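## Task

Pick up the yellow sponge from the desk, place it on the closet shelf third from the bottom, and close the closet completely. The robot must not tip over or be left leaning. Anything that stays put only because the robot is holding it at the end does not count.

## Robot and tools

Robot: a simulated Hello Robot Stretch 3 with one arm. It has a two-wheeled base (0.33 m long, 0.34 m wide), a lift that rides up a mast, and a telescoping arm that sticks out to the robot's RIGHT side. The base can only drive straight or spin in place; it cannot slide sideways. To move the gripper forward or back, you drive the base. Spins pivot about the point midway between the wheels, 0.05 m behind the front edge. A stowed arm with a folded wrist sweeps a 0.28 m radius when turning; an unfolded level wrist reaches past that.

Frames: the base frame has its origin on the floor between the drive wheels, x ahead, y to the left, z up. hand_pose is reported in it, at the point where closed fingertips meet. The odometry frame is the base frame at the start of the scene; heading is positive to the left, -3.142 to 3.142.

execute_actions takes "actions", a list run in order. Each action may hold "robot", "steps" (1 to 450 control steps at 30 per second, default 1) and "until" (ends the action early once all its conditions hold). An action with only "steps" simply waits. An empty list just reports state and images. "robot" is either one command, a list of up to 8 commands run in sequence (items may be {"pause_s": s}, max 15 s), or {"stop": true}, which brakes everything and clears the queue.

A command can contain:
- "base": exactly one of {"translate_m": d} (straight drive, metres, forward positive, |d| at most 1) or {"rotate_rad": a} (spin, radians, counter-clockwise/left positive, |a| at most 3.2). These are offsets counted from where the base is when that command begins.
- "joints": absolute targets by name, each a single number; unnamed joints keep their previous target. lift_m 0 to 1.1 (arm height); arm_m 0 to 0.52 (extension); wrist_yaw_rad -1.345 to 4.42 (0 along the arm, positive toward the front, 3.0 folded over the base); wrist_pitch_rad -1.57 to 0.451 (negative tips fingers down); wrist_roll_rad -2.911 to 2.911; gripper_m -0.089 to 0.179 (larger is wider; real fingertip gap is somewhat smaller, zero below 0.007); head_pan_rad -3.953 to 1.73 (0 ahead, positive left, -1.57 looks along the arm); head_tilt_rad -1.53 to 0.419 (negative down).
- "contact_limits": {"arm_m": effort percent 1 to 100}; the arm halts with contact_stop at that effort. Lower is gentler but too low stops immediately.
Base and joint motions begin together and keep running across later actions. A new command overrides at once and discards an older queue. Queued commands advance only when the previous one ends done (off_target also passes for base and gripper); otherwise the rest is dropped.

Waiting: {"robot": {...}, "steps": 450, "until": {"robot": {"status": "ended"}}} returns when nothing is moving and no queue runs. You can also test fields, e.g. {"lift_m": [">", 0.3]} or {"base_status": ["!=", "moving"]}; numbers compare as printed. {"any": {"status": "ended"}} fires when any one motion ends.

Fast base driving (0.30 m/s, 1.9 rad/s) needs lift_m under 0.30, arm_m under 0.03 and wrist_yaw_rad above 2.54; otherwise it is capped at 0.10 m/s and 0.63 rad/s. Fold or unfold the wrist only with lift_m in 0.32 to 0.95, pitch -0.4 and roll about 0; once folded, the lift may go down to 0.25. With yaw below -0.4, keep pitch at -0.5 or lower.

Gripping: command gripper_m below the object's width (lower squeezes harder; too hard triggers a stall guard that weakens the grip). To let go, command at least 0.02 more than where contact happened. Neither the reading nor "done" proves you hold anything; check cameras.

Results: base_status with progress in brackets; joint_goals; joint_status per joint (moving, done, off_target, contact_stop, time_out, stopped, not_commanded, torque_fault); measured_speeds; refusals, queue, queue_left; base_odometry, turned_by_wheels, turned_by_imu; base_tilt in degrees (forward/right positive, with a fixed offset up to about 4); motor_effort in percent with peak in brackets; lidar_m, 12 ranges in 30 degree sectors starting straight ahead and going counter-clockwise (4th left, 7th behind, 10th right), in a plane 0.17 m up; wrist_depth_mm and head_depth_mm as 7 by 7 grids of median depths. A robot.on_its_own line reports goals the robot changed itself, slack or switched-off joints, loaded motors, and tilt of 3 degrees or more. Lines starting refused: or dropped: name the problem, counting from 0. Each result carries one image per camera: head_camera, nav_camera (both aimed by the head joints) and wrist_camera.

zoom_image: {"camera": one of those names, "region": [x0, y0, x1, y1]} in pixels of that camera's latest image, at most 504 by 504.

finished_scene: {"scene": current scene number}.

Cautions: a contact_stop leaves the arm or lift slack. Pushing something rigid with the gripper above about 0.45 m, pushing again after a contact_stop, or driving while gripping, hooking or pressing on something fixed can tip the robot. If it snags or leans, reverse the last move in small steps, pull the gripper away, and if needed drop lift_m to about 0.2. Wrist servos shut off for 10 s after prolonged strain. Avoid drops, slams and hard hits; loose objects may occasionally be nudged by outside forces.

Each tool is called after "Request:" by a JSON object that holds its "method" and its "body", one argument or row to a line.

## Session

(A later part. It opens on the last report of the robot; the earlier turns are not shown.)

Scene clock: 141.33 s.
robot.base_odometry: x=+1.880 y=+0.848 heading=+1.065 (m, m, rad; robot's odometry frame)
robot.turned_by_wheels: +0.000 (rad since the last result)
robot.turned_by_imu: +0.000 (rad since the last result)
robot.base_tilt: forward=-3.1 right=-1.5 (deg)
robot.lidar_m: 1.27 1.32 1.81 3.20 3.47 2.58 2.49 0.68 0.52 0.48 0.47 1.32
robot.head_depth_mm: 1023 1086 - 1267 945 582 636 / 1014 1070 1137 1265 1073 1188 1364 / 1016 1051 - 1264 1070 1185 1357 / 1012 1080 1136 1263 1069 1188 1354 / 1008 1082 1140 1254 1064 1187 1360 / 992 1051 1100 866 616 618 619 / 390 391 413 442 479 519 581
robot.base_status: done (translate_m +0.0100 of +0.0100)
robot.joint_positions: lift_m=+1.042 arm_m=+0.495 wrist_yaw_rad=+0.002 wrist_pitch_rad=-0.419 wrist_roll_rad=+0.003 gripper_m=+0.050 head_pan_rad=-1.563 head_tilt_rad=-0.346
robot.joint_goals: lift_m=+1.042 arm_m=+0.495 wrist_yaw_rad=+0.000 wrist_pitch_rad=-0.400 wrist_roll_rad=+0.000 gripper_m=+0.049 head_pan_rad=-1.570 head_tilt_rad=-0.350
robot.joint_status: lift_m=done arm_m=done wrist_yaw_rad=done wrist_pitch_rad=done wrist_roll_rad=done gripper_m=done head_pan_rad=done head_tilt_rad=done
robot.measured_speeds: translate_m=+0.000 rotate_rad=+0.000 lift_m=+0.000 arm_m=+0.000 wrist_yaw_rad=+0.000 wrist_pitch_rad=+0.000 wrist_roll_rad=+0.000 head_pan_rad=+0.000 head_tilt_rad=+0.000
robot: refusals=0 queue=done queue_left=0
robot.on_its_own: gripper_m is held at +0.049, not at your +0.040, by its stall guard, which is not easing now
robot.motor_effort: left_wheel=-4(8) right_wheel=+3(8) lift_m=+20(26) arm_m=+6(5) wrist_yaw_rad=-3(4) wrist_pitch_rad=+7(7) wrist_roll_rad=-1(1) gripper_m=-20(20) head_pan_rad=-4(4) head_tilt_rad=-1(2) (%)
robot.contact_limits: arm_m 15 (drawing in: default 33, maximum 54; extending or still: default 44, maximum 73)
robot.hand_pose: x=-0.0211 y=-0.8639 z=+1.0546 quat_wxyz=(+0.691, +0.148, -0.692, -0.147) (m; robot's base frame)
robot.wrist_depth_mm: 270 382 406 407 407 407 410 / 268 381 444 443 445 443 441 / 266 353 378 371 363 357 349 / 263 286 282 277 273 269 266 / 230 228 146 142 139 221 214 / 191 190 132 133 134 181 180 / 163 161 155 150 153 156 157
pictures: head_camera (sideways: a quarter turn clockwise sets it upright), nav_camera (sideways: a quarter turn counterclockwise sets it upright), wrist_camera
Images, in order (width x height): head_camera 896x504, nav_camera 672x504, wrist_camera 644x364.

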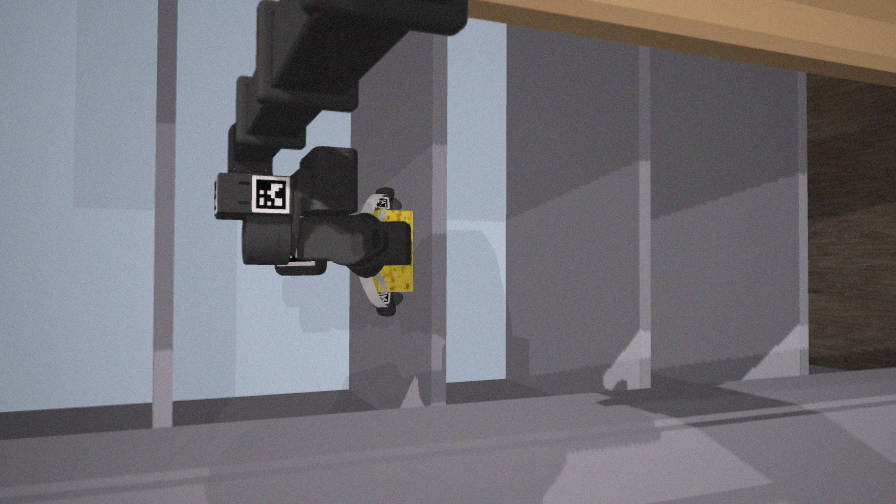

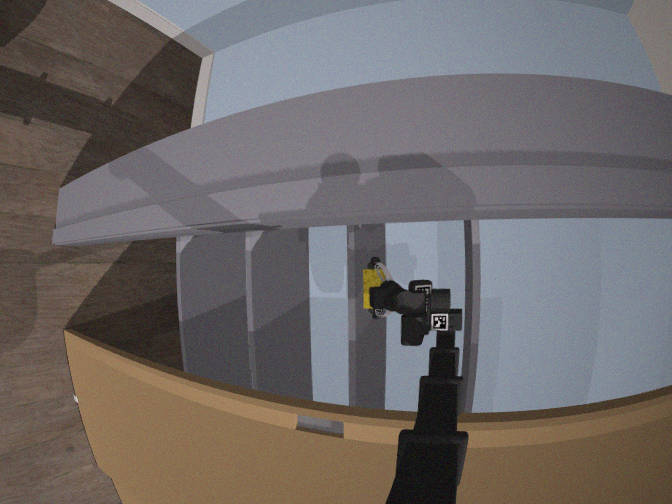

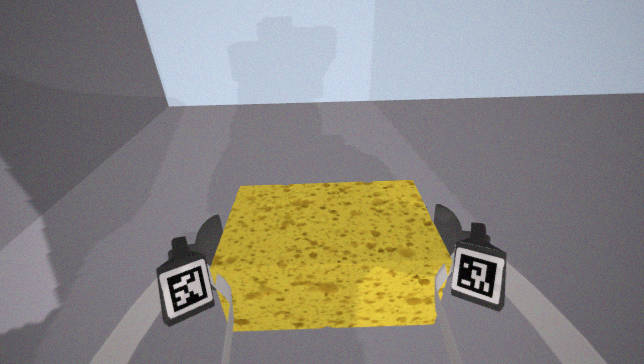

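Request:
{"method": "execute_actions", "body": {
  "actions": [
    {"robot": {"joints": {"lift_m": 1.033, "arm_m": 0.515}, "contact_limits": {"arm_m": 15}}, "steps": 100, "until": {"robot": {"status": "ended"}}},
    {"robot": {"joints": {"gripper_m": 0.165}}, "steps": 100, "until": {"robot": {"status": "ended"}}}
  ]
}}

Scene clock: 145.07 s.
robot.base_odometry: x=+1.880 y=+0.848 heading=+1.065 (m, m, rad; robot's odometry frame)
robot.turned_by_wheels: +0.000 (rad since the last result)
robot.turned_by_imu: +0.000 (rad since the last result)
robot.base_tilt: forward=-3.1 right=-1.5 (deg)
robot.lidar_m: 1.27 1.32 1.81 3.21 3.49 2.58 2.48 0.68 0.52 0.48 0.47 1.31
robot.head_depth_mm: 1018 1088 - 1274 945 582 635 / 1017 1085 1131 1265 1070 1191 1365 / 1017 1054 - 1257 1068 1188 1359 / 1011 1082 - 1265 1067 1179 1357 / 1013 1079 1138 1252 1064 1182 1351 / 989 1050 1103 866 618 617 619 / 389 392 413 443 478 518 581
robot.base_status: done (translate_m +0.0100 of +0.0100)
robot.joint_positions: lift_m=+1.033 arm_m=+0.515 wrist_yaw_rad=+0.002 wrist_pitch_rad=-0.419 wrist_roll_rad=+0.003 gripper_m=+0.165 head_pan_rad=-1.563 head_tilt_rad=-0.346
robot.joint_goals: lift_m=+1.033 arm_m=+0.515 wrist_yaw_rad=+0.000 wrist_pitch_rad=-0.400 wrist_roll_rad=+0.000 gripper_m=+0.165 head_pan_rad=-1.570 head_tilt_rad=-0.350
robot.joint_status: lift_m=done arm_m=done wrist_yaw_rad=done wrist_pitch_rad=done wrist_roll_rad=done gripper_m=done head_pan_rad=done head_tilt_rad=done
robot.measured_speeds: translate_m=+0.000 rotate_rad=+0.000 lift_m=+0.000 arm_m=+0.000 wrist_yaw_rad=+0.000 wrist_pitch_rad=+0.000 wrist_roll_rad=+0.000 head_pan_rad=+0.000 head_tilt_rad=+0.000
robot: refusals=0 queue=done queue_left=0
robot.motor_effort: left_wheel=-4(4) right_wheel=+3(3) lift_m=+21(22) arm_m=+6(6) wrist_yaw_rad=-3(3) wrist_pitch_rad=+8(7) wrist_roll_rad=-1(2) gripper_m=+0(85) head_pan_rad=-4(3) head_tilt_rad=-1(1) (%)
robot.contact_limits: arm_m 15 (drawing in: default 33, maximum 54; extending or still: default 44, maximum 73)
robot.hand_pose: x=-0.0211 y=-0.8839 z=+1.0456 quat_wxyz=(+0.691, +0.148, -0.692, -0.147) (m; robot's base frame)
robot.wrist_depth_mm: 270 379 392 391 388 392 391 / 269 379 422 426 428 421 418 / 266 337 354 348 344 336 328 / 253 269 265 262 258 253 250 / 216 223 159 145 149 212 203 / 180 - 135 132 135 169 172 / - 148 147 145 146 147 144
pictures: head_camera (sideways: a quarter turn clockwise sets it upright), nav_camera (sideways: a quarter turn counterclockwise sets it upright), wrist_camera
Images, in order (width x height): head_camera 896x504, nav_camera 672x504, wrist_camera 644x364.

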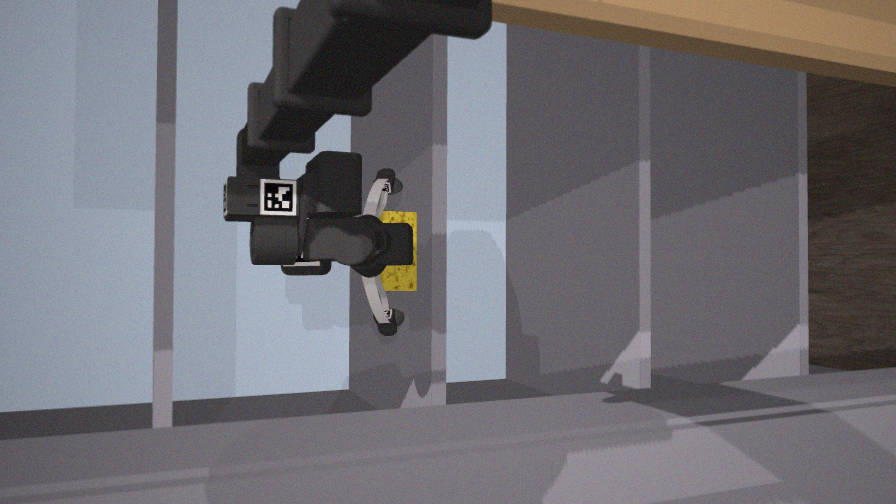

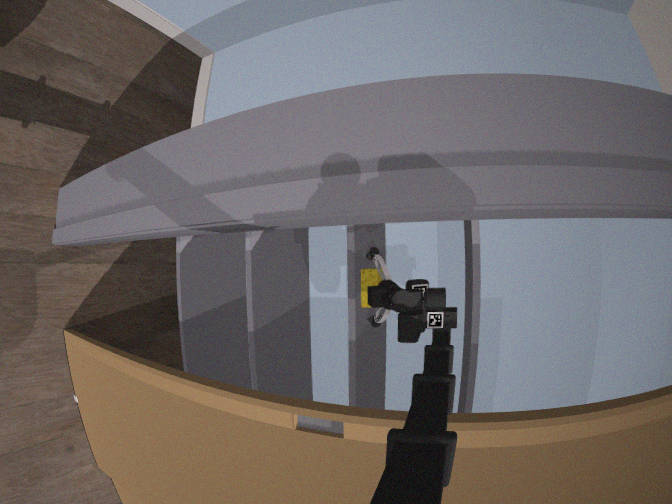

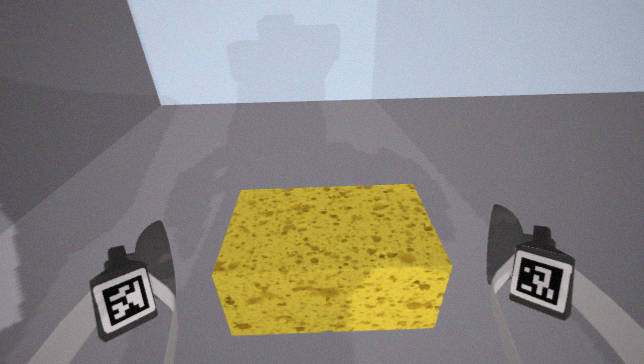

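Request:
{"method": "execute_actions", "body": {
  "actions": []
}}

Scene clock: 148.33 s.
robot.base_odometry: x=+1.880 y=+0.848 heading=+1.065 (m, m, rad; robot's odometry frame)
robot.turned_by_wheels: +0.000 (rad since the last result)
robot.turned_by_imu: +0.000 (rad since the last result)
robot.base_tilt: forward=-3.0 right=-1.5 (deg)
robot.lidar_m: 1.26 1.32 1.81 3.18 3.45 2.58 2.49 0.68 0.52 0.48 0.47 1.31
robot.head_depth_mm: 1016 1085 - 1274 947 581 635 / 1017 1086 1134 1264 1073 1189 1363 / 1013 1054 - 1257 1068 1189 1363 / 1012 1082 - 1258 1065 1183 1359 / 1011 1080 1136 1252 1065 1183 1362 / 990 1050 1102 865 616 618 619 / 389 391 413 442 478 520 582
robot.base_status: done (translate_m +0.0100 of +0.0100)
robot.joint_positions: lift_m=+1.033 arm_m=+0.515 wrist_yaw_rad=+0.002 wrist_pitch_rad=-0.419 wrist_roll_rad=+0.003 gripper_m=+0.165 head_pan_rad=-1.563 head_tilt_rad=-0.346
robot.joint_goals: lift_m=+1.033 arm_m=+0.515 wrist_yaw_rad=+0.000 wrist_pitch_rad=-0.400 wrist_roll_rad=+0.000 gripper_m=+0.165 head_pan_rad=-1.570 head_tilt_rad=-0.350
robot.joint_status: lift_m=done arm_m=done wrist_yaw_rad=done wrist_pitch_rad=done wrist_roll_rad=done gripper_m=done head_pan_rad=done head_tilt_rad=done
robot.measured_speeds: translate_m=+0.000 rotate_rad=+0.000 lift_m=+0.000 arm_m=+0.000 wrist_yaw_rad=+0.000 wrist_pitch_rad=+0.000 wrist_roll_rad=+0.000 head_pan_rad=+0.000 head_tilt_rad=+0.000
robot: refusals=0 queue=done queue_left=0
robot.motor_effort: left_wheel=-4(4) right_wheel=+3(3) lift_m=+21(21) arm_m=+6(6) wrist_yaw_rad=-3(2) wrist_pitch_rad=+7(7) wrist_roll_rad=-1(1) gripper_m=+2(0) head_pan_rad=-4(4) head_tilt_rad=-1(1) (%)
robot.contact_limits: arm_m 15 (drawing in: default 33, maximum 54; extending or still: default 44, maximum 73)
robot.hand_pose: x=-0.0211 y=-0.8839 z=+1.0456 quat_wxyz=(+0.691, +0.148, -0.692, -0.147) (m; robot's base frame)
robot.wrist_depth_mm: 269 377 389 391 388 393 392 / 268 381 422 426 424 419 418 / 266 339 355 348 342 335 327 / 254 271 265 262 258 254 250 / 216 222 160 145 149 212 202 / 180 - 135 132 135 168 172 / - 148 147 145 146 147 144
pictures: head_camera (sideways: a quarter turn clockwise sets it upright), nav_camera (sideways: a quarter turn counterclockwise sets it upright), wrist_camera
Images, in order (width x height): head_camera 896x504, nav_camera 672x504, wrist_camera 644x364.

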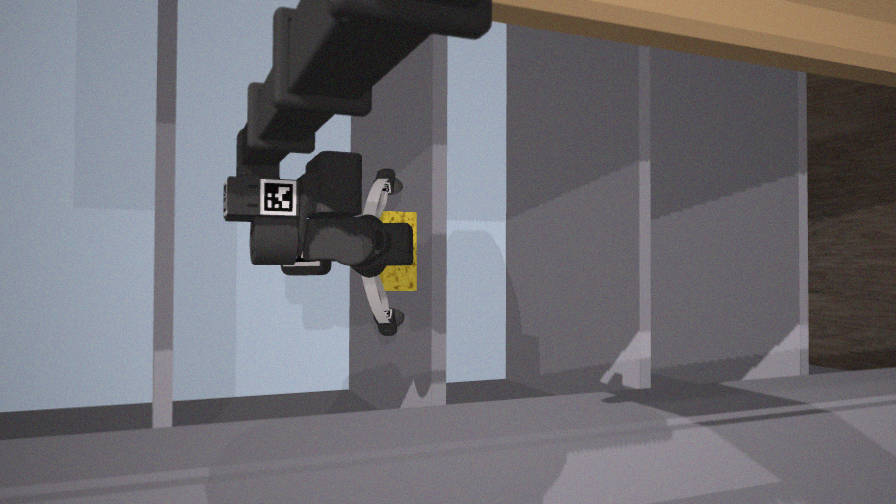

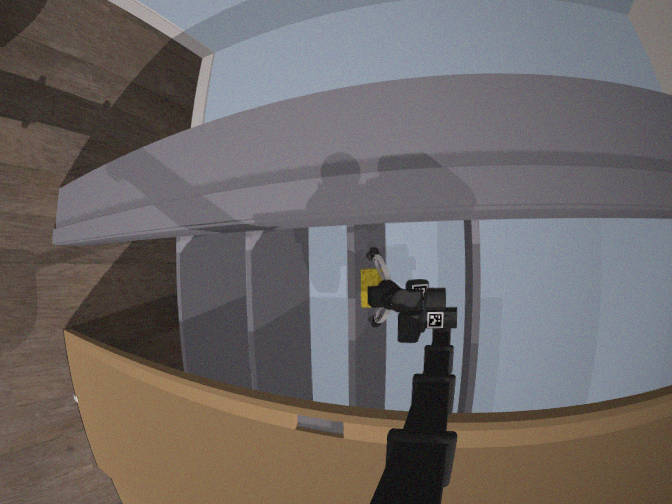

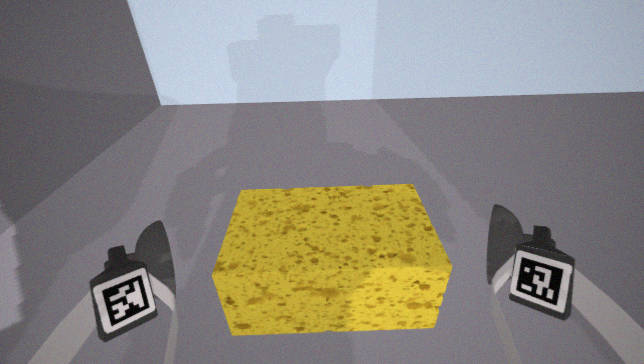

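Request:
{"method": "execute_actions", "body": {
  "actions": [
    {"robot": {"joints": {"lift_m": 1.045, "arm_m": 0.035}}, "steps": 200, "until": {"robot": {"arm_m": ["<", 0.40]}}},
    {"robot": {"joints": {"gripper_m": 0.0}}, "steps": 200, "until": {"robot": {"arm_m": ["<", 0.31]}}},
    {"robot": {"joints": {"lift_m": 0.94, "wrist_pitch_rad": 0.0}}, "steps": 200, "until": {"robot": {"arm_m": ["<", 0.14]}}},
    {"robot": {"base": {"translate_m": -0.2}}, "steps": 300, "until": {"robot": {"status": "ended"}}}
  ]
}}

Scene clock: 157.57 s.
robot.base_odometry: x=+1.783 y=+0.673 heading=+1.065 (m, m, rad; robot's odometry frame)
robot.turned_by_wheels: +0.000 (rad since the last result)
robot.turned_by_imu: +0.001 (rad since the last result)
robot.base_tilt: forward=-3.1 right=-1.4 (deg)
robot.lidar_m: 1.47 1.53 2.09 3.15 3.18 2.37 2.29 0.68 0.50 0.48 0.56 0.66
robot.head_depth_mm: 383 410 440 476 516 551 - / 382 408 439 474 515 549 - / 381 408 437 473 508 - - / 385 412 442 477 519 - - / 1010 1084 1136 1255 1065 1181 1363 / 1010 1077 1133 1251 1067 1182 1353 / 1007 1074 1132 1211 1059 1183 1291
robot.base_status: done (translate_m -0.2000 of -0.2000)
robot.joint_positions: lift_m=+0.940 arm_m=+0.035 wrist_yaw_rad=+0.002 wrist_pitch_rad=-0.025 wrist_roll_rad=+0.003 gripper_m=+0.000 head_pan_rad=-1.563 head_tilt_rad=-0.346
robot.joint_goals: lift_m=+0.940 arm_m=+0.035 wrist_yaw_rad=+0.000 wrist_pitch_rad=+0.000 wrist_roll_rad=+0.000 gripper_m=+0.000 head_pan_rad=-1.570 head_tilt_rad=-0.350
robot.joint_status: lift_m=done arm_m=done wrist_yaw_rad=done wrist_pitch_rad=done wrist_roll_rad=done gripper_m=done head_pan_rad=done head_tilt_rad=done
robot.measured_speeds: translate_m=+0.000 rotate_rad=+0.000 lift_m=+0.000 arm_m=+0.000 wrist_yaw_rad=+0.000 wrist_pitch_rad=+0.000 wrist_roll_rad=+0.000 head_pan_rad=+0.000 head_tilt_rad=+0.000
robot: refusals=0 queue=done queue_left=0
robot.motor_effort: left_wheel=-3(11) right_wheel=+2(3) lift_m=+20(27) arm_m=-7(5) wrist_yaw_rad=-3(2) wrist_pitch_rad=+10(10) wrist_roll_rad=-2(2) gripper_m=-1(83) head_pan_rad=-4(4) head_tilt_rad=-1(2) (%)
robot.hand_pose: x=-0.0210 y=-0.4359 z=+1.0484 quat_wxyz=(+0.706, +0.010, -0.708, -0.008) (m; robot's base frame)
robot.wrist_depth_mm: 481 577 591 187 187 187 186 / 487 705 851 194 193 192 192 / 483 704 876 200 199 198 198 / 481 605 562 215 205 205 204 / 475 688 926 210 212 211 211 / 476 682 778 - 218 217 218 / 468 597 610 228 227 226 225
pictures: head_camera (sideways: a quarter turn clockwise sets it upright), nav_camera (sideways: a quarter turn counterclockwise sets it upright), wrist_camera
Images, in order (width x height): head_camera 896x504, nav_camera 672x504, wrist_camera 644x364.

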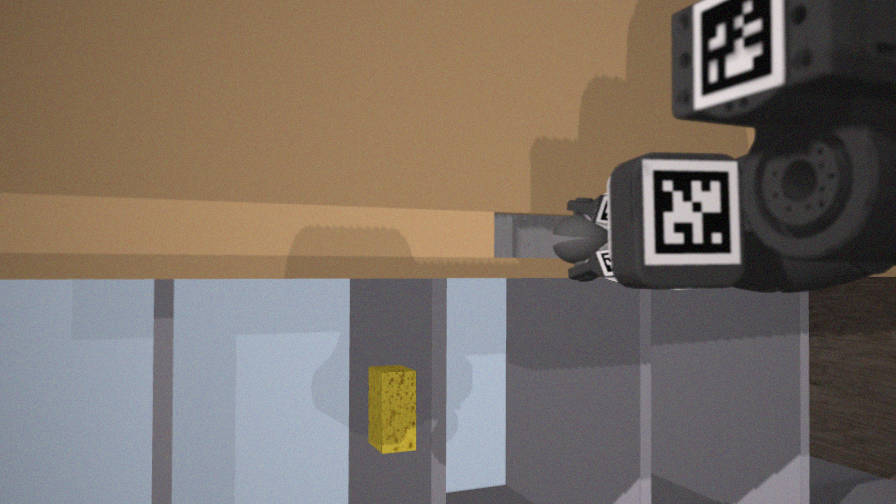

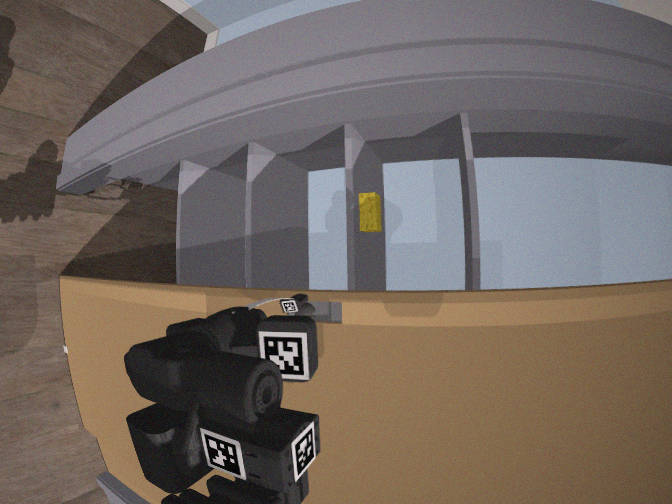

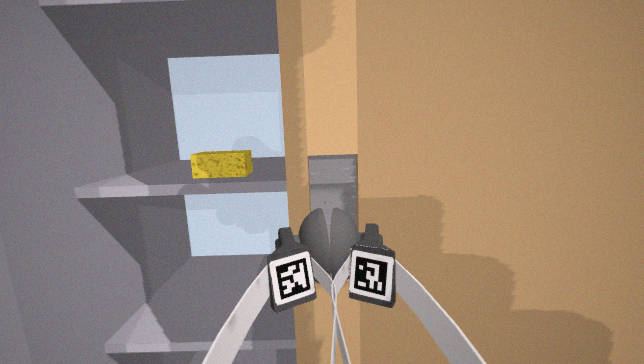

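Request:
{"method": "zoom_image", "body": {
  "camera": "wrist_camera",
  "region": [240, 130, 420, 310]
}}

Region (240, 130, 420, 310) of wrist_camera's 644x364 image, scaled by 2.800.

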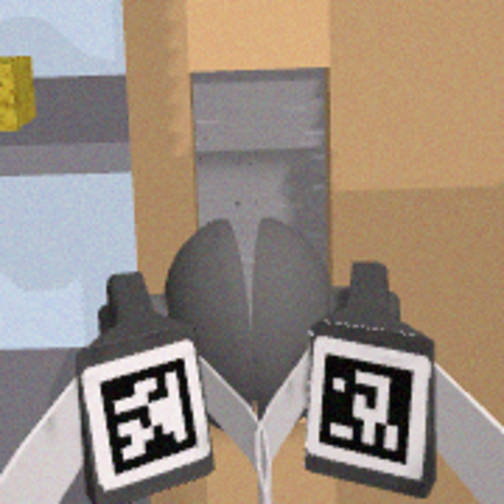

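Request:
{"method": "execute_actions", "body": {
  "actions": [
    {"robot": {"base": {"translate_m": -0.003}, "joints": {"arm_m": 0.073}, "contact_limits": {"arm_m": 25}}, "steps": 120, "until": {"robot": {"status": "ended"}}}
  ]
}}

Scene clock: 163.93 s.
robot.base_odometry: x=+1.781 y=+0.671 heading=+1.065 (m, m, rad; robot's odometry frame)
robot.turned_by_wheels: +0.000 (rad since the last result)
robot.turned_by_imu: +0.000 (rad since the last result)
robot.base_tilt: forward=-3.1 right=-1.5 (deg)
robot.lidar_m: 1.47 1.53 2.10 3.14 3.17 2.36 2.28 0.68 0.50 0.48 0.56 0.66
robot.head_depth_mm: 383 409 440 475 511 - - / 383 409 438 474 509 - - / 382 409 438 474 508 - - / 381 408 438 474 - - - / 1011 1079 1132 1249 1063 1181 1359 / 1006 1078 1131 1261 1063 1181 1354 / 1005 1075 1132 1218 1061 1181 1301
robot.base_status: done (translate_m -0.0030 of -0.0030)
robot.joint_positions: lift_m=+0.940 arm_m=+0.073 wrist_yaw_rad=+0.001 wrist_pitch_rad=-0.025 wrist_roll_rad=+0.003 gripper_m=+0.000 head_pan_rad=-1.563 head_tilt_rad=-0.346
robot.joint_goals: lift_m=+0.940 arm_m=+0.073 wrist_yaw_rad=+0.000 wrist_pitch_rad=+0.000 wrist_roll_rad=+0.000 gripper_m=+0.000 head_pan_rad=-1.570 head_tilt_rad=-0.350
robot.joint_status: lift_m=done arm_m=done wrist_yaw_rad=done wrist_pitch_rad=done wrist_roll_rad=done gripper_m=done head_pan_rad=done head_tilt_rad=done
robot.measured_speeds: translate_m=+0.000 rotate_rad=+0.000 lift_m=+0.000 arm_m=+0.000 wrist_yaw_rad=+0.000 wrist_pitch_rad=+0.000 wrist_roll_rad=+0.000 head_pan_rad=+0.000 head_tilt_rad=+0.000
robot: refusals=0 queue=done queue_left=0
robot.motor_effort: left_wheel=-4(11) right_wheel=+2(3) lift_m=+20(20) arm_m=+6(6) wrist_yaw_rad=-2(2) wrist_pitch_rad=+10(10) wrist_roll_rad=-2(1) gripper_m=-1(1) head_pan_rad=-4(4) head_tilt_rad=-1(1) (%)
robot.contact_limits: arm_m 25 (drawing in: default 33, maximum 54; extending or still: default 44, maximum 73)
robot.hand_pose: x=-0.0211 y=-0.4731 z=+1.0484 quat_wxyz=(+0.706, +0.010, -0.708, -0.009) (m; robot's base frame)
robot.wrist_depth_mm: 482 578 579 154 153 153 153 / 494 713 816 158 158 158 157 / 483 705 846 163 163 162 162 / 474 605 525 171 169 167 167 / 485 689 899 173 174 173 173 / 480 683 774 190 180 180 179 / 477 582 576 186 187 185 185
pictures: head_camera (sideways: a quarter turn clockwise sets it upright), nav_camera (sideways: a quarter turn counterclockwise sets it upright), wrist_camera
Images, in order (width x height): head_camera 896x504, nav_camera 672x504, wrist_camera 644x364.

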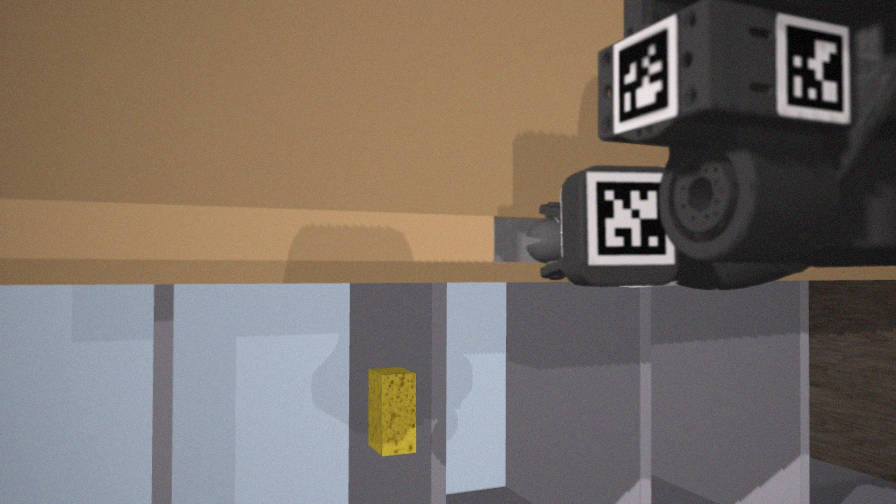

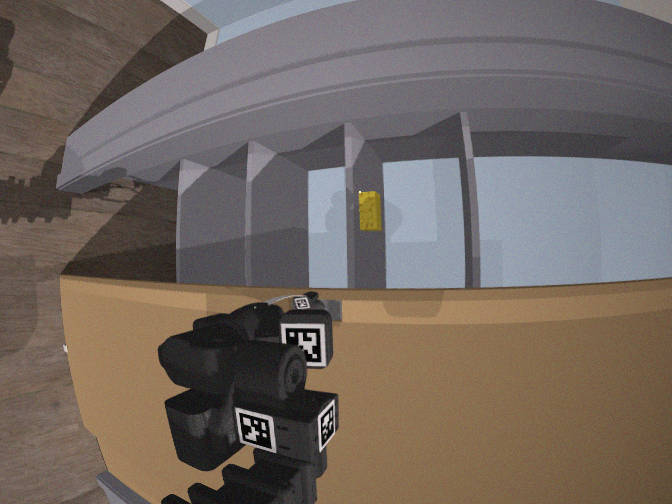

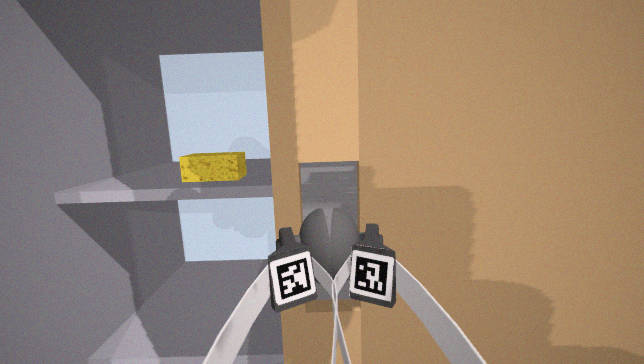

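Request:
{"method": "execute_actions", "body": {
  "actions": [
    {"robot": {"base": {"translate_m": 0.29}, "joints": {"arm_m": 0.075}, "contact_limits": {"arm_m": 25}}, "steps": 200, "until": {"robot": {"translate_m": [">", 0.10]}}}
  ]
}}

Scene clock: 166.67 s.
robot.base_odometry: x=+1.830 y=+0.759 heading=+1.065 (m, m, rad; robot's odometry frame)
robot.turned_by_wheels: +0.000 (rad since the last result)
robot.turned_by_imu: +0.000 (rad since the last result)
robot.base_tilt: forward=-4.7 right=-2.6 (deg)
robot.lidar_m: 1.37 1.42 1.96 3.16 3.32 2.47 2.38 0.69 0.50 0.48 0.51 1.42
robot.head_depth_mm: 384 410 442 477 511 - - / 383 410 440 475 510 - - / 382 410 440 475 506 - - / 386 412 443 479 - - 1329 / 1012 1083 1136 1254 1064 1179 1356 / 1011 1082 1135 1247 1059 1186 1352 / 991 1043 1046 935 988 1060 739
robot.base_status: moving (translate_m +0.1010 of +0.2900)
robot.joint_positions: lift_m=+0.940 arm_m=+0.075 wrist_yaw_rad=-0.007 wrist_pitch_rad=-0.025 wrist_roll_rad=+0.003 gripper_m=+0.000 head_pan_rad=-1.563 head_tilt_rad=-0.346
robot.joint_goals: lift_m=+0.940 arm_m=+0.075 wrist_yaw_rad=+0.000 wrist_pitch_rad=+0.000 wrist_roll_rad=+0.000 gripper_m=+0.000 head_pan_rad=-1.570 head_tilt_rad=-0.350
robot.joint_status: lift_m=done arm_m=moving wrist_yaw_rad=done wrist_pitch_rad=done wrist_roll_rad=done gripper_m=done head_pan_rad=done head_tilt_rad=done
robot.measured_speeds: translate_m=+0.100 rotate_rad=+0.000 lift_m=+0.000 arm_m=+0.000 wrist_yaw_rad=+0.000 wrist_pitch_rad=+0.000 wrist_roll_rad=+0.000 head_pan_rad=+0.000 head_tilt_rad=+0.000
robot: refusals=0 queue=running queue_left=0
robot.motor_effort: left_wheel=-1(14) right_wheel=+5(26) lift_m=+20(20) arm_m=+5(6) wrist_yaw_rad=+8(63) wrist_pitch_rad=+10(10) wrist_roll_rad=-1(1) gripper_m=-1(4) head_pan_rad=-4(4) head_tilt_rad=-1(1) (%)
robot.contact_limits: arm_m 25 (drawing in: default 33, maximum 54; extending or still: default 44, maximum 73)
robot.hand_pose: x=-0.0232 y=-0.4752 z=+1.0484 quat_wxyz=(+0.706, +0.007, -0.708, -0.011) (m; robot's base frame)
robot.wrist_depth_mm: 386 522 581 152 152 153 153 / 394 552 806 157 157 157 157 / 390 555 841 162 162 162 162 / 387 511 524 170 167 168 167 / 385 541 901 172 173 173 173 / 275 538 761 189 179 179 179 / 273 534 587 185 186 185 184
pictures: head_camera (sideways: a quarter turn clockwise sets it upright), nav_camera (sideways: a quarter turn counterclockwise sets it upright), wrist_camera
Images, in order (width x height): head_camera 896x504, nav_camera 672x504, wrist_camera 644x364.

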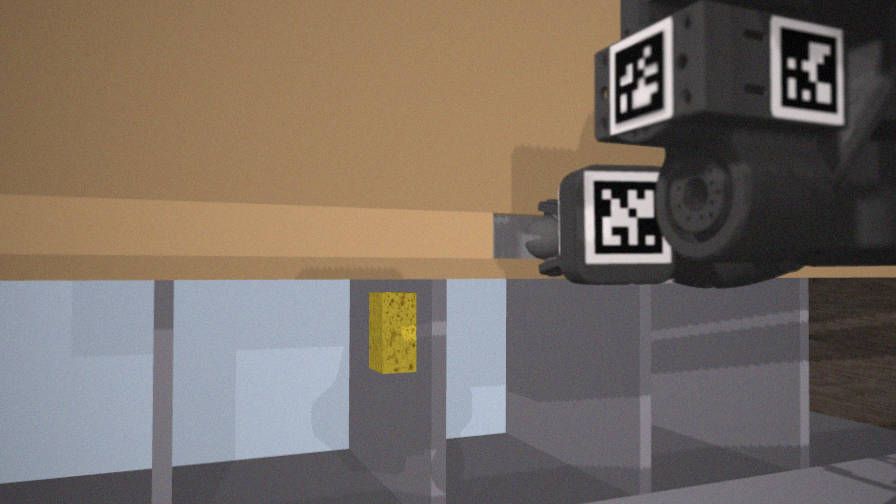

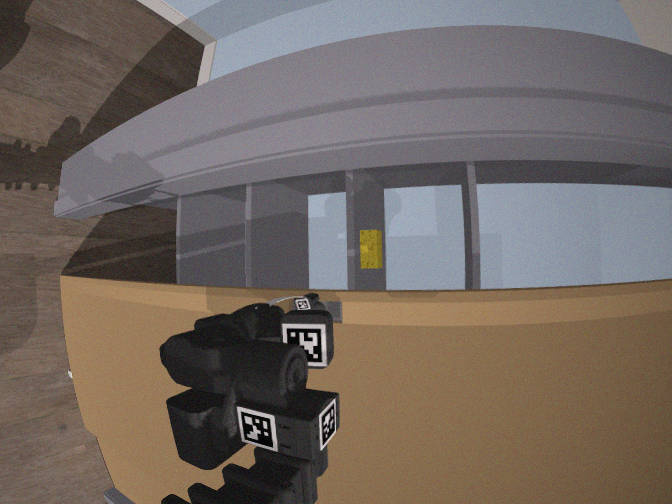

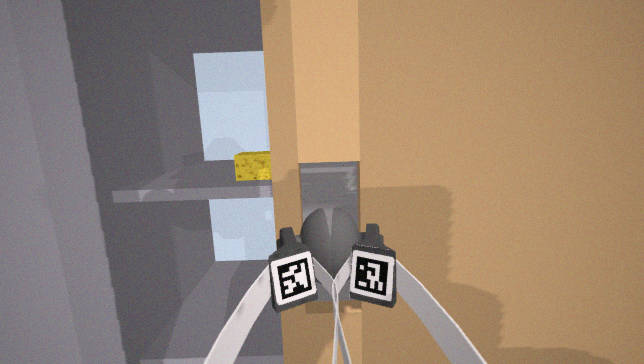

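Request:
{"method": "execute_actions", "body": {
  "actions": [
    {"steps": 150, "until": {"robot": {"status": "ended"}}}
  ]
}}

Scene clock: 169.40 s.
robot.base_odometry: x=+1.922 y=+0.924 heading=+1.065 (m, m, rad; robot's odometry frame)
robot.turned_by_wheels: +0.000 (rad since the last result)
robot.turned_by_imu: +0.000 (rad since the last result)
robot.base_tilt: forward=-3.0 right=-1.5 (deg)
robot.lidar_m: 1.18 1.23 1.68 3.22 3.22 2.67 2.57 0.68 0.50 0.45 0.48 1.22
robot.head_depth_mm: 384 411 441 477 512 - - / 384 409 441 476 510 - - / 383 409 439 475 506 - - / 382 409 443 479 - - 1323 / 367 392 415 448 487 532 584 / 353 381 410 442 486 535 592 / 365 391 419 452 490 536 593
robot.base_status: done (translate_m +0.2900 of +0.2900)
robot.joint_positions: lift_m=+0.940 arm_m=+0.075 wrist_yaw_rad=-0.006 wrist_pitch_rad=-0.025 wrist_roll_rad=+0.003 gripper_m=+0.000 head_pan_rad=-1.563 head_tilt_rad=-0.346
robot.joint_goals: lift_m=+0.940 arm_m=+0.075 wrist_yaw_rad=+0.000 wrist_pitch_rad=+0.000 wrist_roll_rad=+0.000 gripper_m=+0.000 head_pan_rad=-1.570 head_tilt_rad=-0.350
robot.joint_status: lift_m=done arm_m=done wrist_yaw_rad=done wrist_pitch_rad=done wrist_roll_rad=done gripper_m=done head_pan_rad=done head_tilt_rad=done
robot.measured_speeds: translate_m=+0.000 rotate_rad=+0.000 lift_m=+0.000 arm_m=+0.000 wrist_yaw_rad=+0.000 wrist_pitch_rad=+0.000 wrist_roll_rad=+0.000 head_pan_rad=+0.000 head_tilt_rad=+0.000
robot: refusals=0 queue=done queue_left=0
robot.motor_effort: left_wheel=-4(11) right_wheel=+3(19) lift_m=+20(20) arm_m=+5(5) wrist_yaw_rad=+8(43) wrist_pitch_rad=+10(10) wrist_roll_rad=-2(1) gripper_m=-1(4) head_pan_rad=-4(4) head_tilt_rad=-1(1) (%)
robot.contact_limits: arm_m 25 (drawing in: default 33, maximum 54; extending or still: default 44, maximum 73)
robot.hand_pose: x=-0.0230 y=-0.4752 z=+1.0484 quat_wxyz=(+0.706, +0.007, -0.708, -0.011) (m; robot's base frame)
robot.wrist_depth_mm: 124 124 153 153 153 152 153 / 129 128 157 158 157 157 157 / 144 132 162 162 162 162 162 / 149 136 164 169 168 168 168 / 155 140 161 172 173 173 173 / 160 145 153 189 179 179 179 / 166 150 152 185 185 185 185
pictures: head_camera (sideways: a quarter turn clockwise sets it upright), nav_camera (sideways: a quarter turn counterclockwise sets it upright), wrist_camera
Images, in order (width x height): head_camera 896x504, nav_camera 672x504, wrist_camera 644x364.

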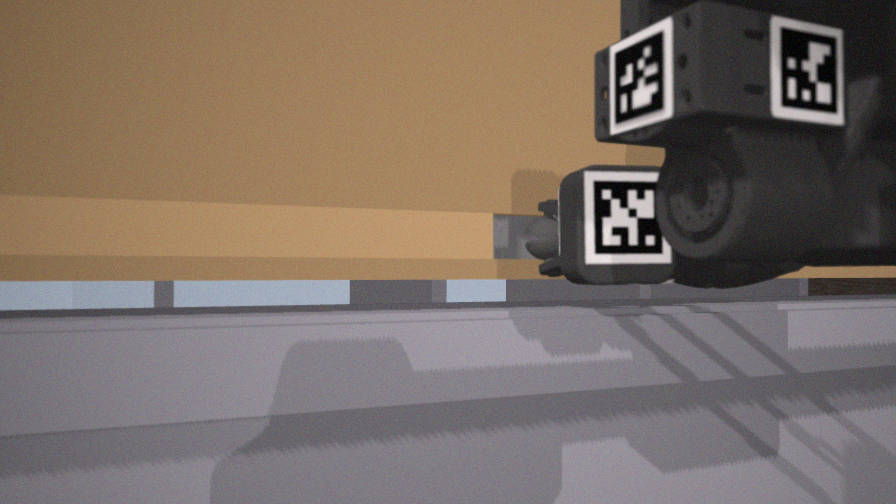

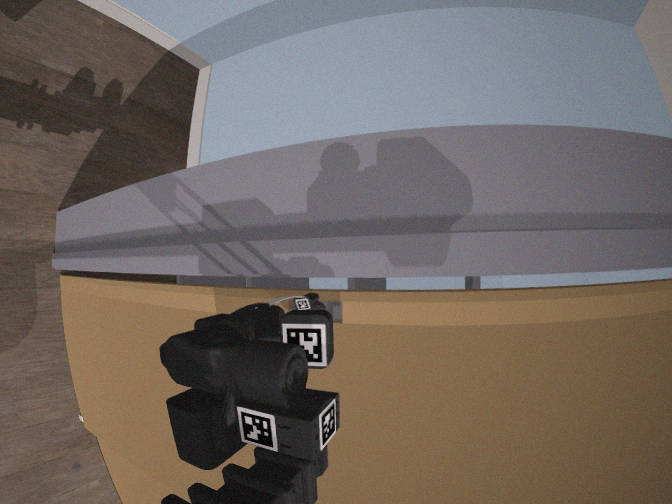

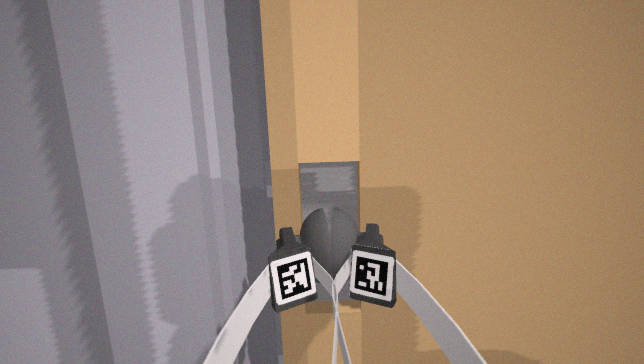

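Request:
{"method": "zoom_image", "body": {
  "camera": "head_camera",
  "region": [400, 180, 640, 360]
}}

Region (400, 180, 640, 360) of head_camera's 896x504 image, scaled by 2.100, with more detail than that image has; it fills the top 378 rows of this view, and the rest is white.

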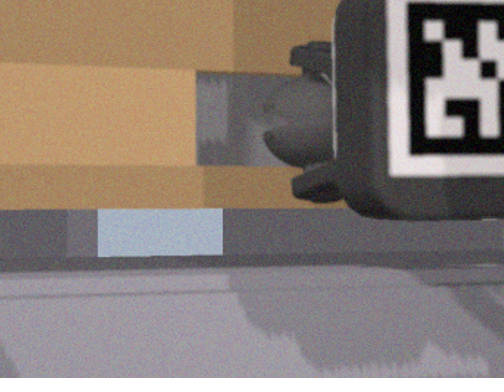

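Request:
{"method": "execute_actions", "body": {
  "actions": [
    {"robot": {"joints": {"wrist_yaw_rad": 0.09, "arm_m": 0.077}, "contact_limits": {"arm_m": 25}}, "steps": 60, "until": {"robot": {"status": "ended"}}}
  ]
}}

Scene clock: 178.17 s.
robot.base_odometry: x=+1.922 y=+0.924 heading=+1.065 (m, m, rad; robot's odometry frame)
robot.turned_by_wheels: +0.000 (rad since the last result)
robot.turned_by_imu: +0.000 (rad since the last result)
robot.base_tilt: forward=-3.1 right=-1.6 (deg)
robot.lidar_m: 1.18 1.23 1.68 3.22 3.21 2.67 2.57 0.69 0.50 0.45 0.48 1.22
robot.head_depth_mm: 385 412 442 478 512 - - / 384 411 441 477 508 - - / 383 410 441 476 511 - - / 383 409 440 475 - - - / 367 393 418 449 485 528 584 / 354 382 411 442 486 536 593 / 365 391 419 453 492 537 593
robot.base_status: done (translate_m +0.2900 of +0.2900)
robot.joint_positions: lift_m=+0.940 arm_m=+0.076 wrist_yaw_rad=+0.077 wrist_pitch_rad=-0.025 wrist_roll_rad=+0.003 gripper_m=+0.000 head_pan_rad=-1.563 head_tilt_rad=-0.346
robot.joint_goals: lift_m=+0.940 arm_m=+0.077 wrist_yaw_rad=+0.090 wrist_pitch_rad=+0.000 wrist_roll_rad=+0.000 gripper_m=+0.000 head_pan_rad=-1.570 head_tilt_rad=-0.350
robot.joint_status: lift_m=done arm_m=done wrist_yaw_rad=done wrist_pitch_rad=done wrist_roll_rad=done gripper_m=done head_pan_rad=done head_tilt_rad=done
robot.measured_speeds: translate_m=+0.000 rotate_rad=+0.000 lift_m=+0.000 arm_m=+0.000 wrist_yaw_rad=+0.000 wrist_pitch_rad=+0.000 wrist_roll_rad=+0.000 head_pan_rad=+0.000 head_tilt_rad=+0.000
robot: refusals=0 queue=done queue_left=0
robot.on_its_own: wrist_yaw_rad is at rest, and its effort (+16) is outside its rest range (-12 to +12)
robot.motor_effort: left_wheel=-8(13) right_wheel=+7(19) lift_m=+20(20) arm_m=+9(8) wrist_yaw_rad=+16(67) wrist_pitch_rad=+10(10) wrist_roll_rad=-1(1) gripper_m=-2(3) head_pan_rad=-4(4) head_tilt_rad=-1(1) (%)
robot.contact_limits: arm_m 25 (drawing in: default 33, maximum 54; extending or still: default 44, maximum 73)
robot.hand_pose: x=-0.0017 y=-0.4762 z=+1.0483 quat_wxyz=(+0.706, +0.037, -0.707, +0.018) (m; robot's base frame)
robot.wrist_depth_mm: 146 129 129 153 150 147 143 / 151 134 133 158 154 151 147 / 156 139 137 162 159 155 152 / 161 144 141 179 164 160 157 / 167 163 146 175 169 165 162 / 174 169 150 - 174 170 166 / 180 176 156 186 182 177 173
pictures: head_camera (sideways: a quarter turn clockwise sets it upright), nav_camera (sideways: a quarter turn counterclockwise sets it upright), wrist_camera
Images, in order (width x height): head_camera 896x504, nav_camera 672x504, wrist_camera 644x364.

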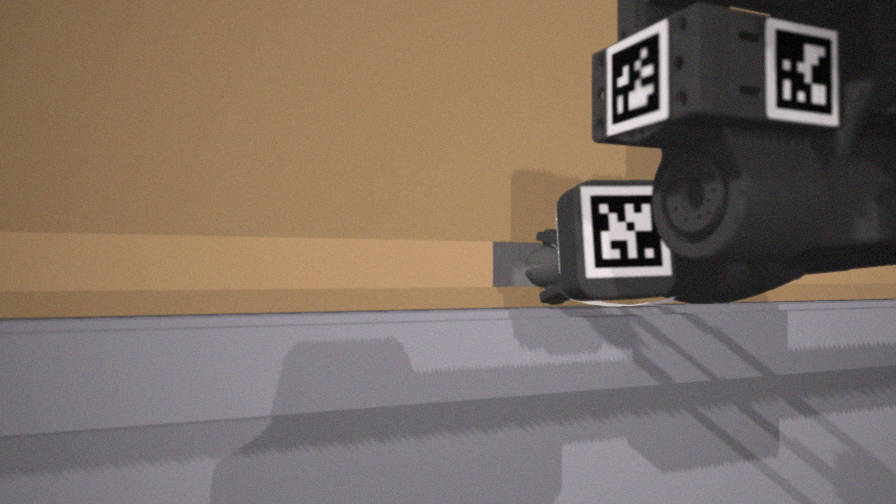

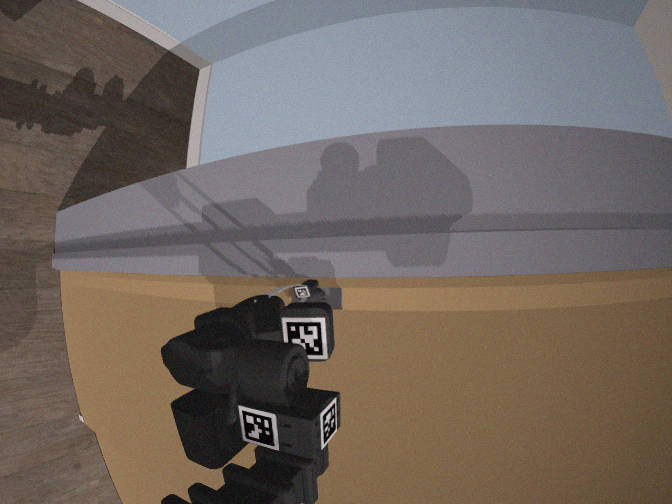

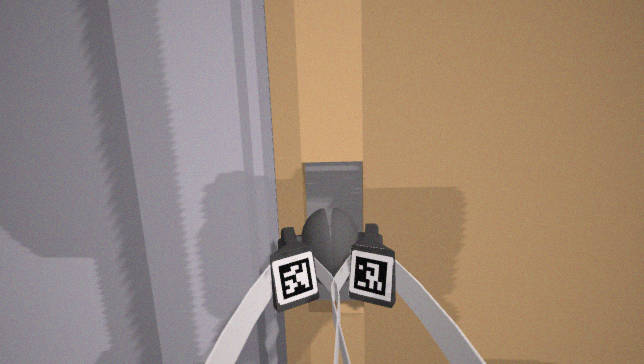

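Request:
{"method": "execute_actions", "body": {
  "actions": [
    {"robot": {"joints": {"wrist_yaw_rad": 0.07, "arm_m": 0.03, "head_pan_rad": -2.3, "head_tilt_rad": -0.3}}, "steps": 90, "until": {"robot": {"status": "ended"}}}
  ]
}}

Scene clock: 180.30 s.
robot.base_odometry: x=+1.922 y=+0.924 heading=+1.065 (m, m, rad; robot's odometry frame)
robot.turned_by_wheels: +0.000 (rad since the last result)
robot.turned_by_imu: +0.000 (rad since the last result)
robot.base_tilt: forward=-3.1 right=-1.6 (deg)
robot.lidar_m: 1.18 1.22 1.68 3.22 3.20 2.67 2.57 0.68 0.50 0.45 0.48 1.23
robot.head_depth_mm: 807 880 967 1071 1203 1340 1443 / 722 779 847 923 1023 1141 1290 / 590 634 678 736 814 965 - / 539 574 612 659 708 773 - / 495 524 558 594 637 676 - / 458 484 512 542 578 605 - / 427 448 472 499 528 551 -
robot.base_status: done (translate_m +0.2900 of +0.2900)
robot.joint_positions: lift_m=+0.940 arm_m=+0.030 wrist_yaw_rad=+0.071 wrist_pitch_rad=-0.025 wrist_roll_rad=+0.003 gripper_m=+0.000 head_pan_rad=-2.293 head_tilt_rad=-0.310
robot.joint_goals: lift_m=+0.940 arm_m=+0.030 wrist_yaw_rad=+0.070 wrist_pitch_rad=+0.000 wrist_roll_rad=+0.000 gripper_m=+0.000 head_pan_rad=-2.300 head_tilt_rad=-0.300
robot.joint_status: lift_m=done arm_m=done wrist_yaw_rad=done wrist_pitch_rad=done wrist_roll_rad=done gripper_m=done head_pan_rad=done head_tilt_rad=done
robot.measured_speeds: translate_m=+0.000 rotate_rad=+0.000 lift_m=+0.000 arm_m=+0.000 wrist_yaw_rad=+0.000 wrist_pitch_rad=+0.000 wrist_roll_rad=+0.000 head_pan_rad=+0.000 head_tilt_rad=+0.000
robot: refusals=0 queue=done queue_left=0
robot.motor_effort: left_wheel=-4(8) right_wheel=+2(7) lift_m=+20(20) arm_m=-6(8) wrist_yaw_rad=-2(17) wrist_pitch_rad=+10(10) wrist_roll_rad=-2(1) gripper_m=-1(0) head_pan_rad=-4(45) head_tilt_rad=+4(7) (%)
robot.hand_pose: x=-0.0033 y=-0.4303 z=+1.0484 quat_wxyz=(+0.706, +0.034, -0.707, +0.016) (m; robot's base frame)
robot.wrist_depth_mm: 190 187 170 192 189 185 181 / 196 192 176 199 195 190 186 / 203 198 181 205 199 196 191 / 210 205 187 215 206 202 198 / 217 213 193 216 212 208 203 / 227 220 200 - 219 215 210 / 236 230 207 233 228 222 217
pictures: head_camera (sideways: a quarter turn clockwise sets it upright), nav_camera (sideways: a quarter turn counterclockwise sets it upright), wrist_camera
Images, in order (width x height): head_camera 896x504, nav_camera 672x504, wrist_camera 644x364.

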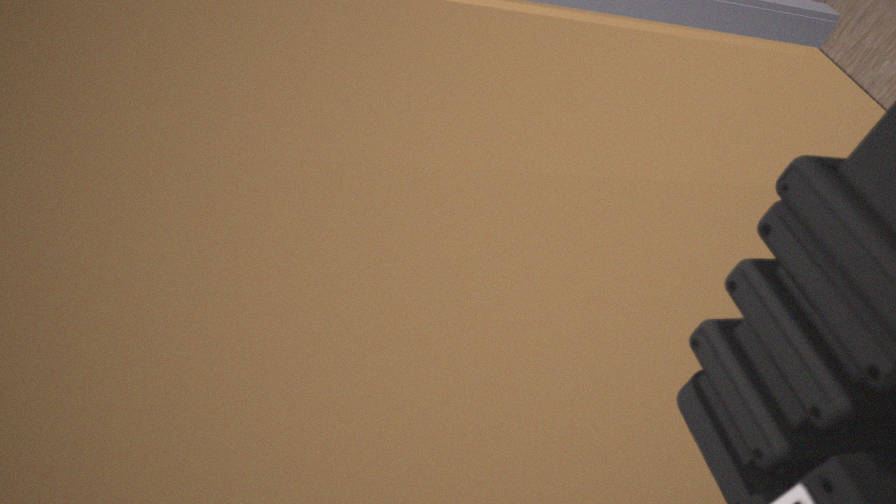

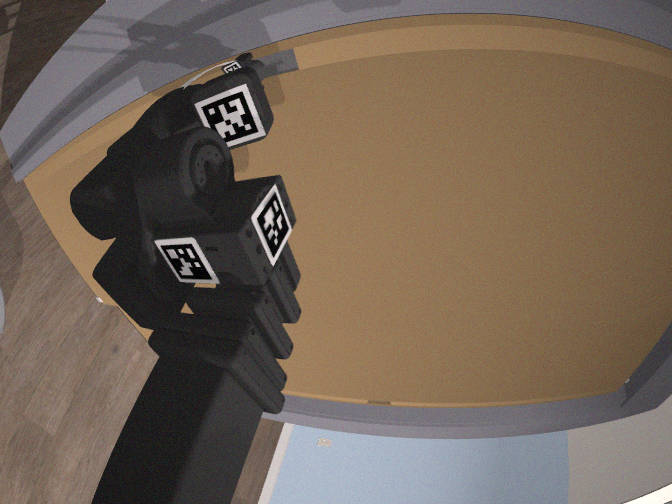

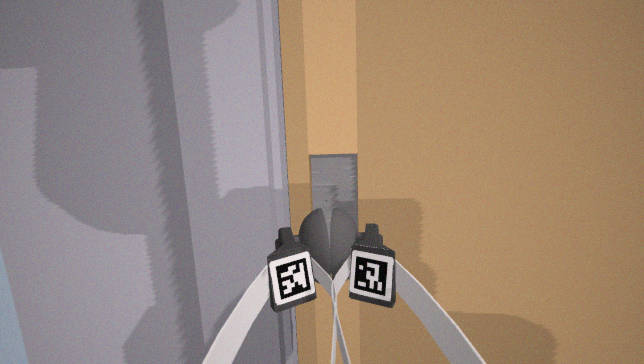

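Request:
{"method": "zoom_image", "body": {
  "camera": "wrist_camera",
  "region": [230, 60, 390, 240]
}}

Request:
{"method": "zoom_image", "body": {
  "camera": "head_camera",
  "region": [430, 0, 890, 120]
}}

Region (230, 60, 390, 240) of wrist_camera's 644x364 image, scaled by 2.800.

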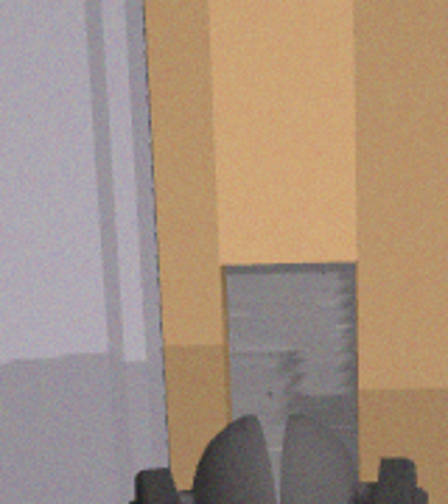

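Region (430, 0, 890, 120) of head_camera's 896x504 image, scaled by 1.096, with more detail than that image has; it fills the top 131 rows of this view, and the rest is white.

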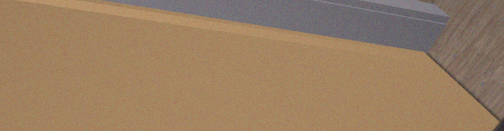

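Request:
{"method": "finished_scene", "body": {
  "scene": 2
}}

The scene is finished: the task was done.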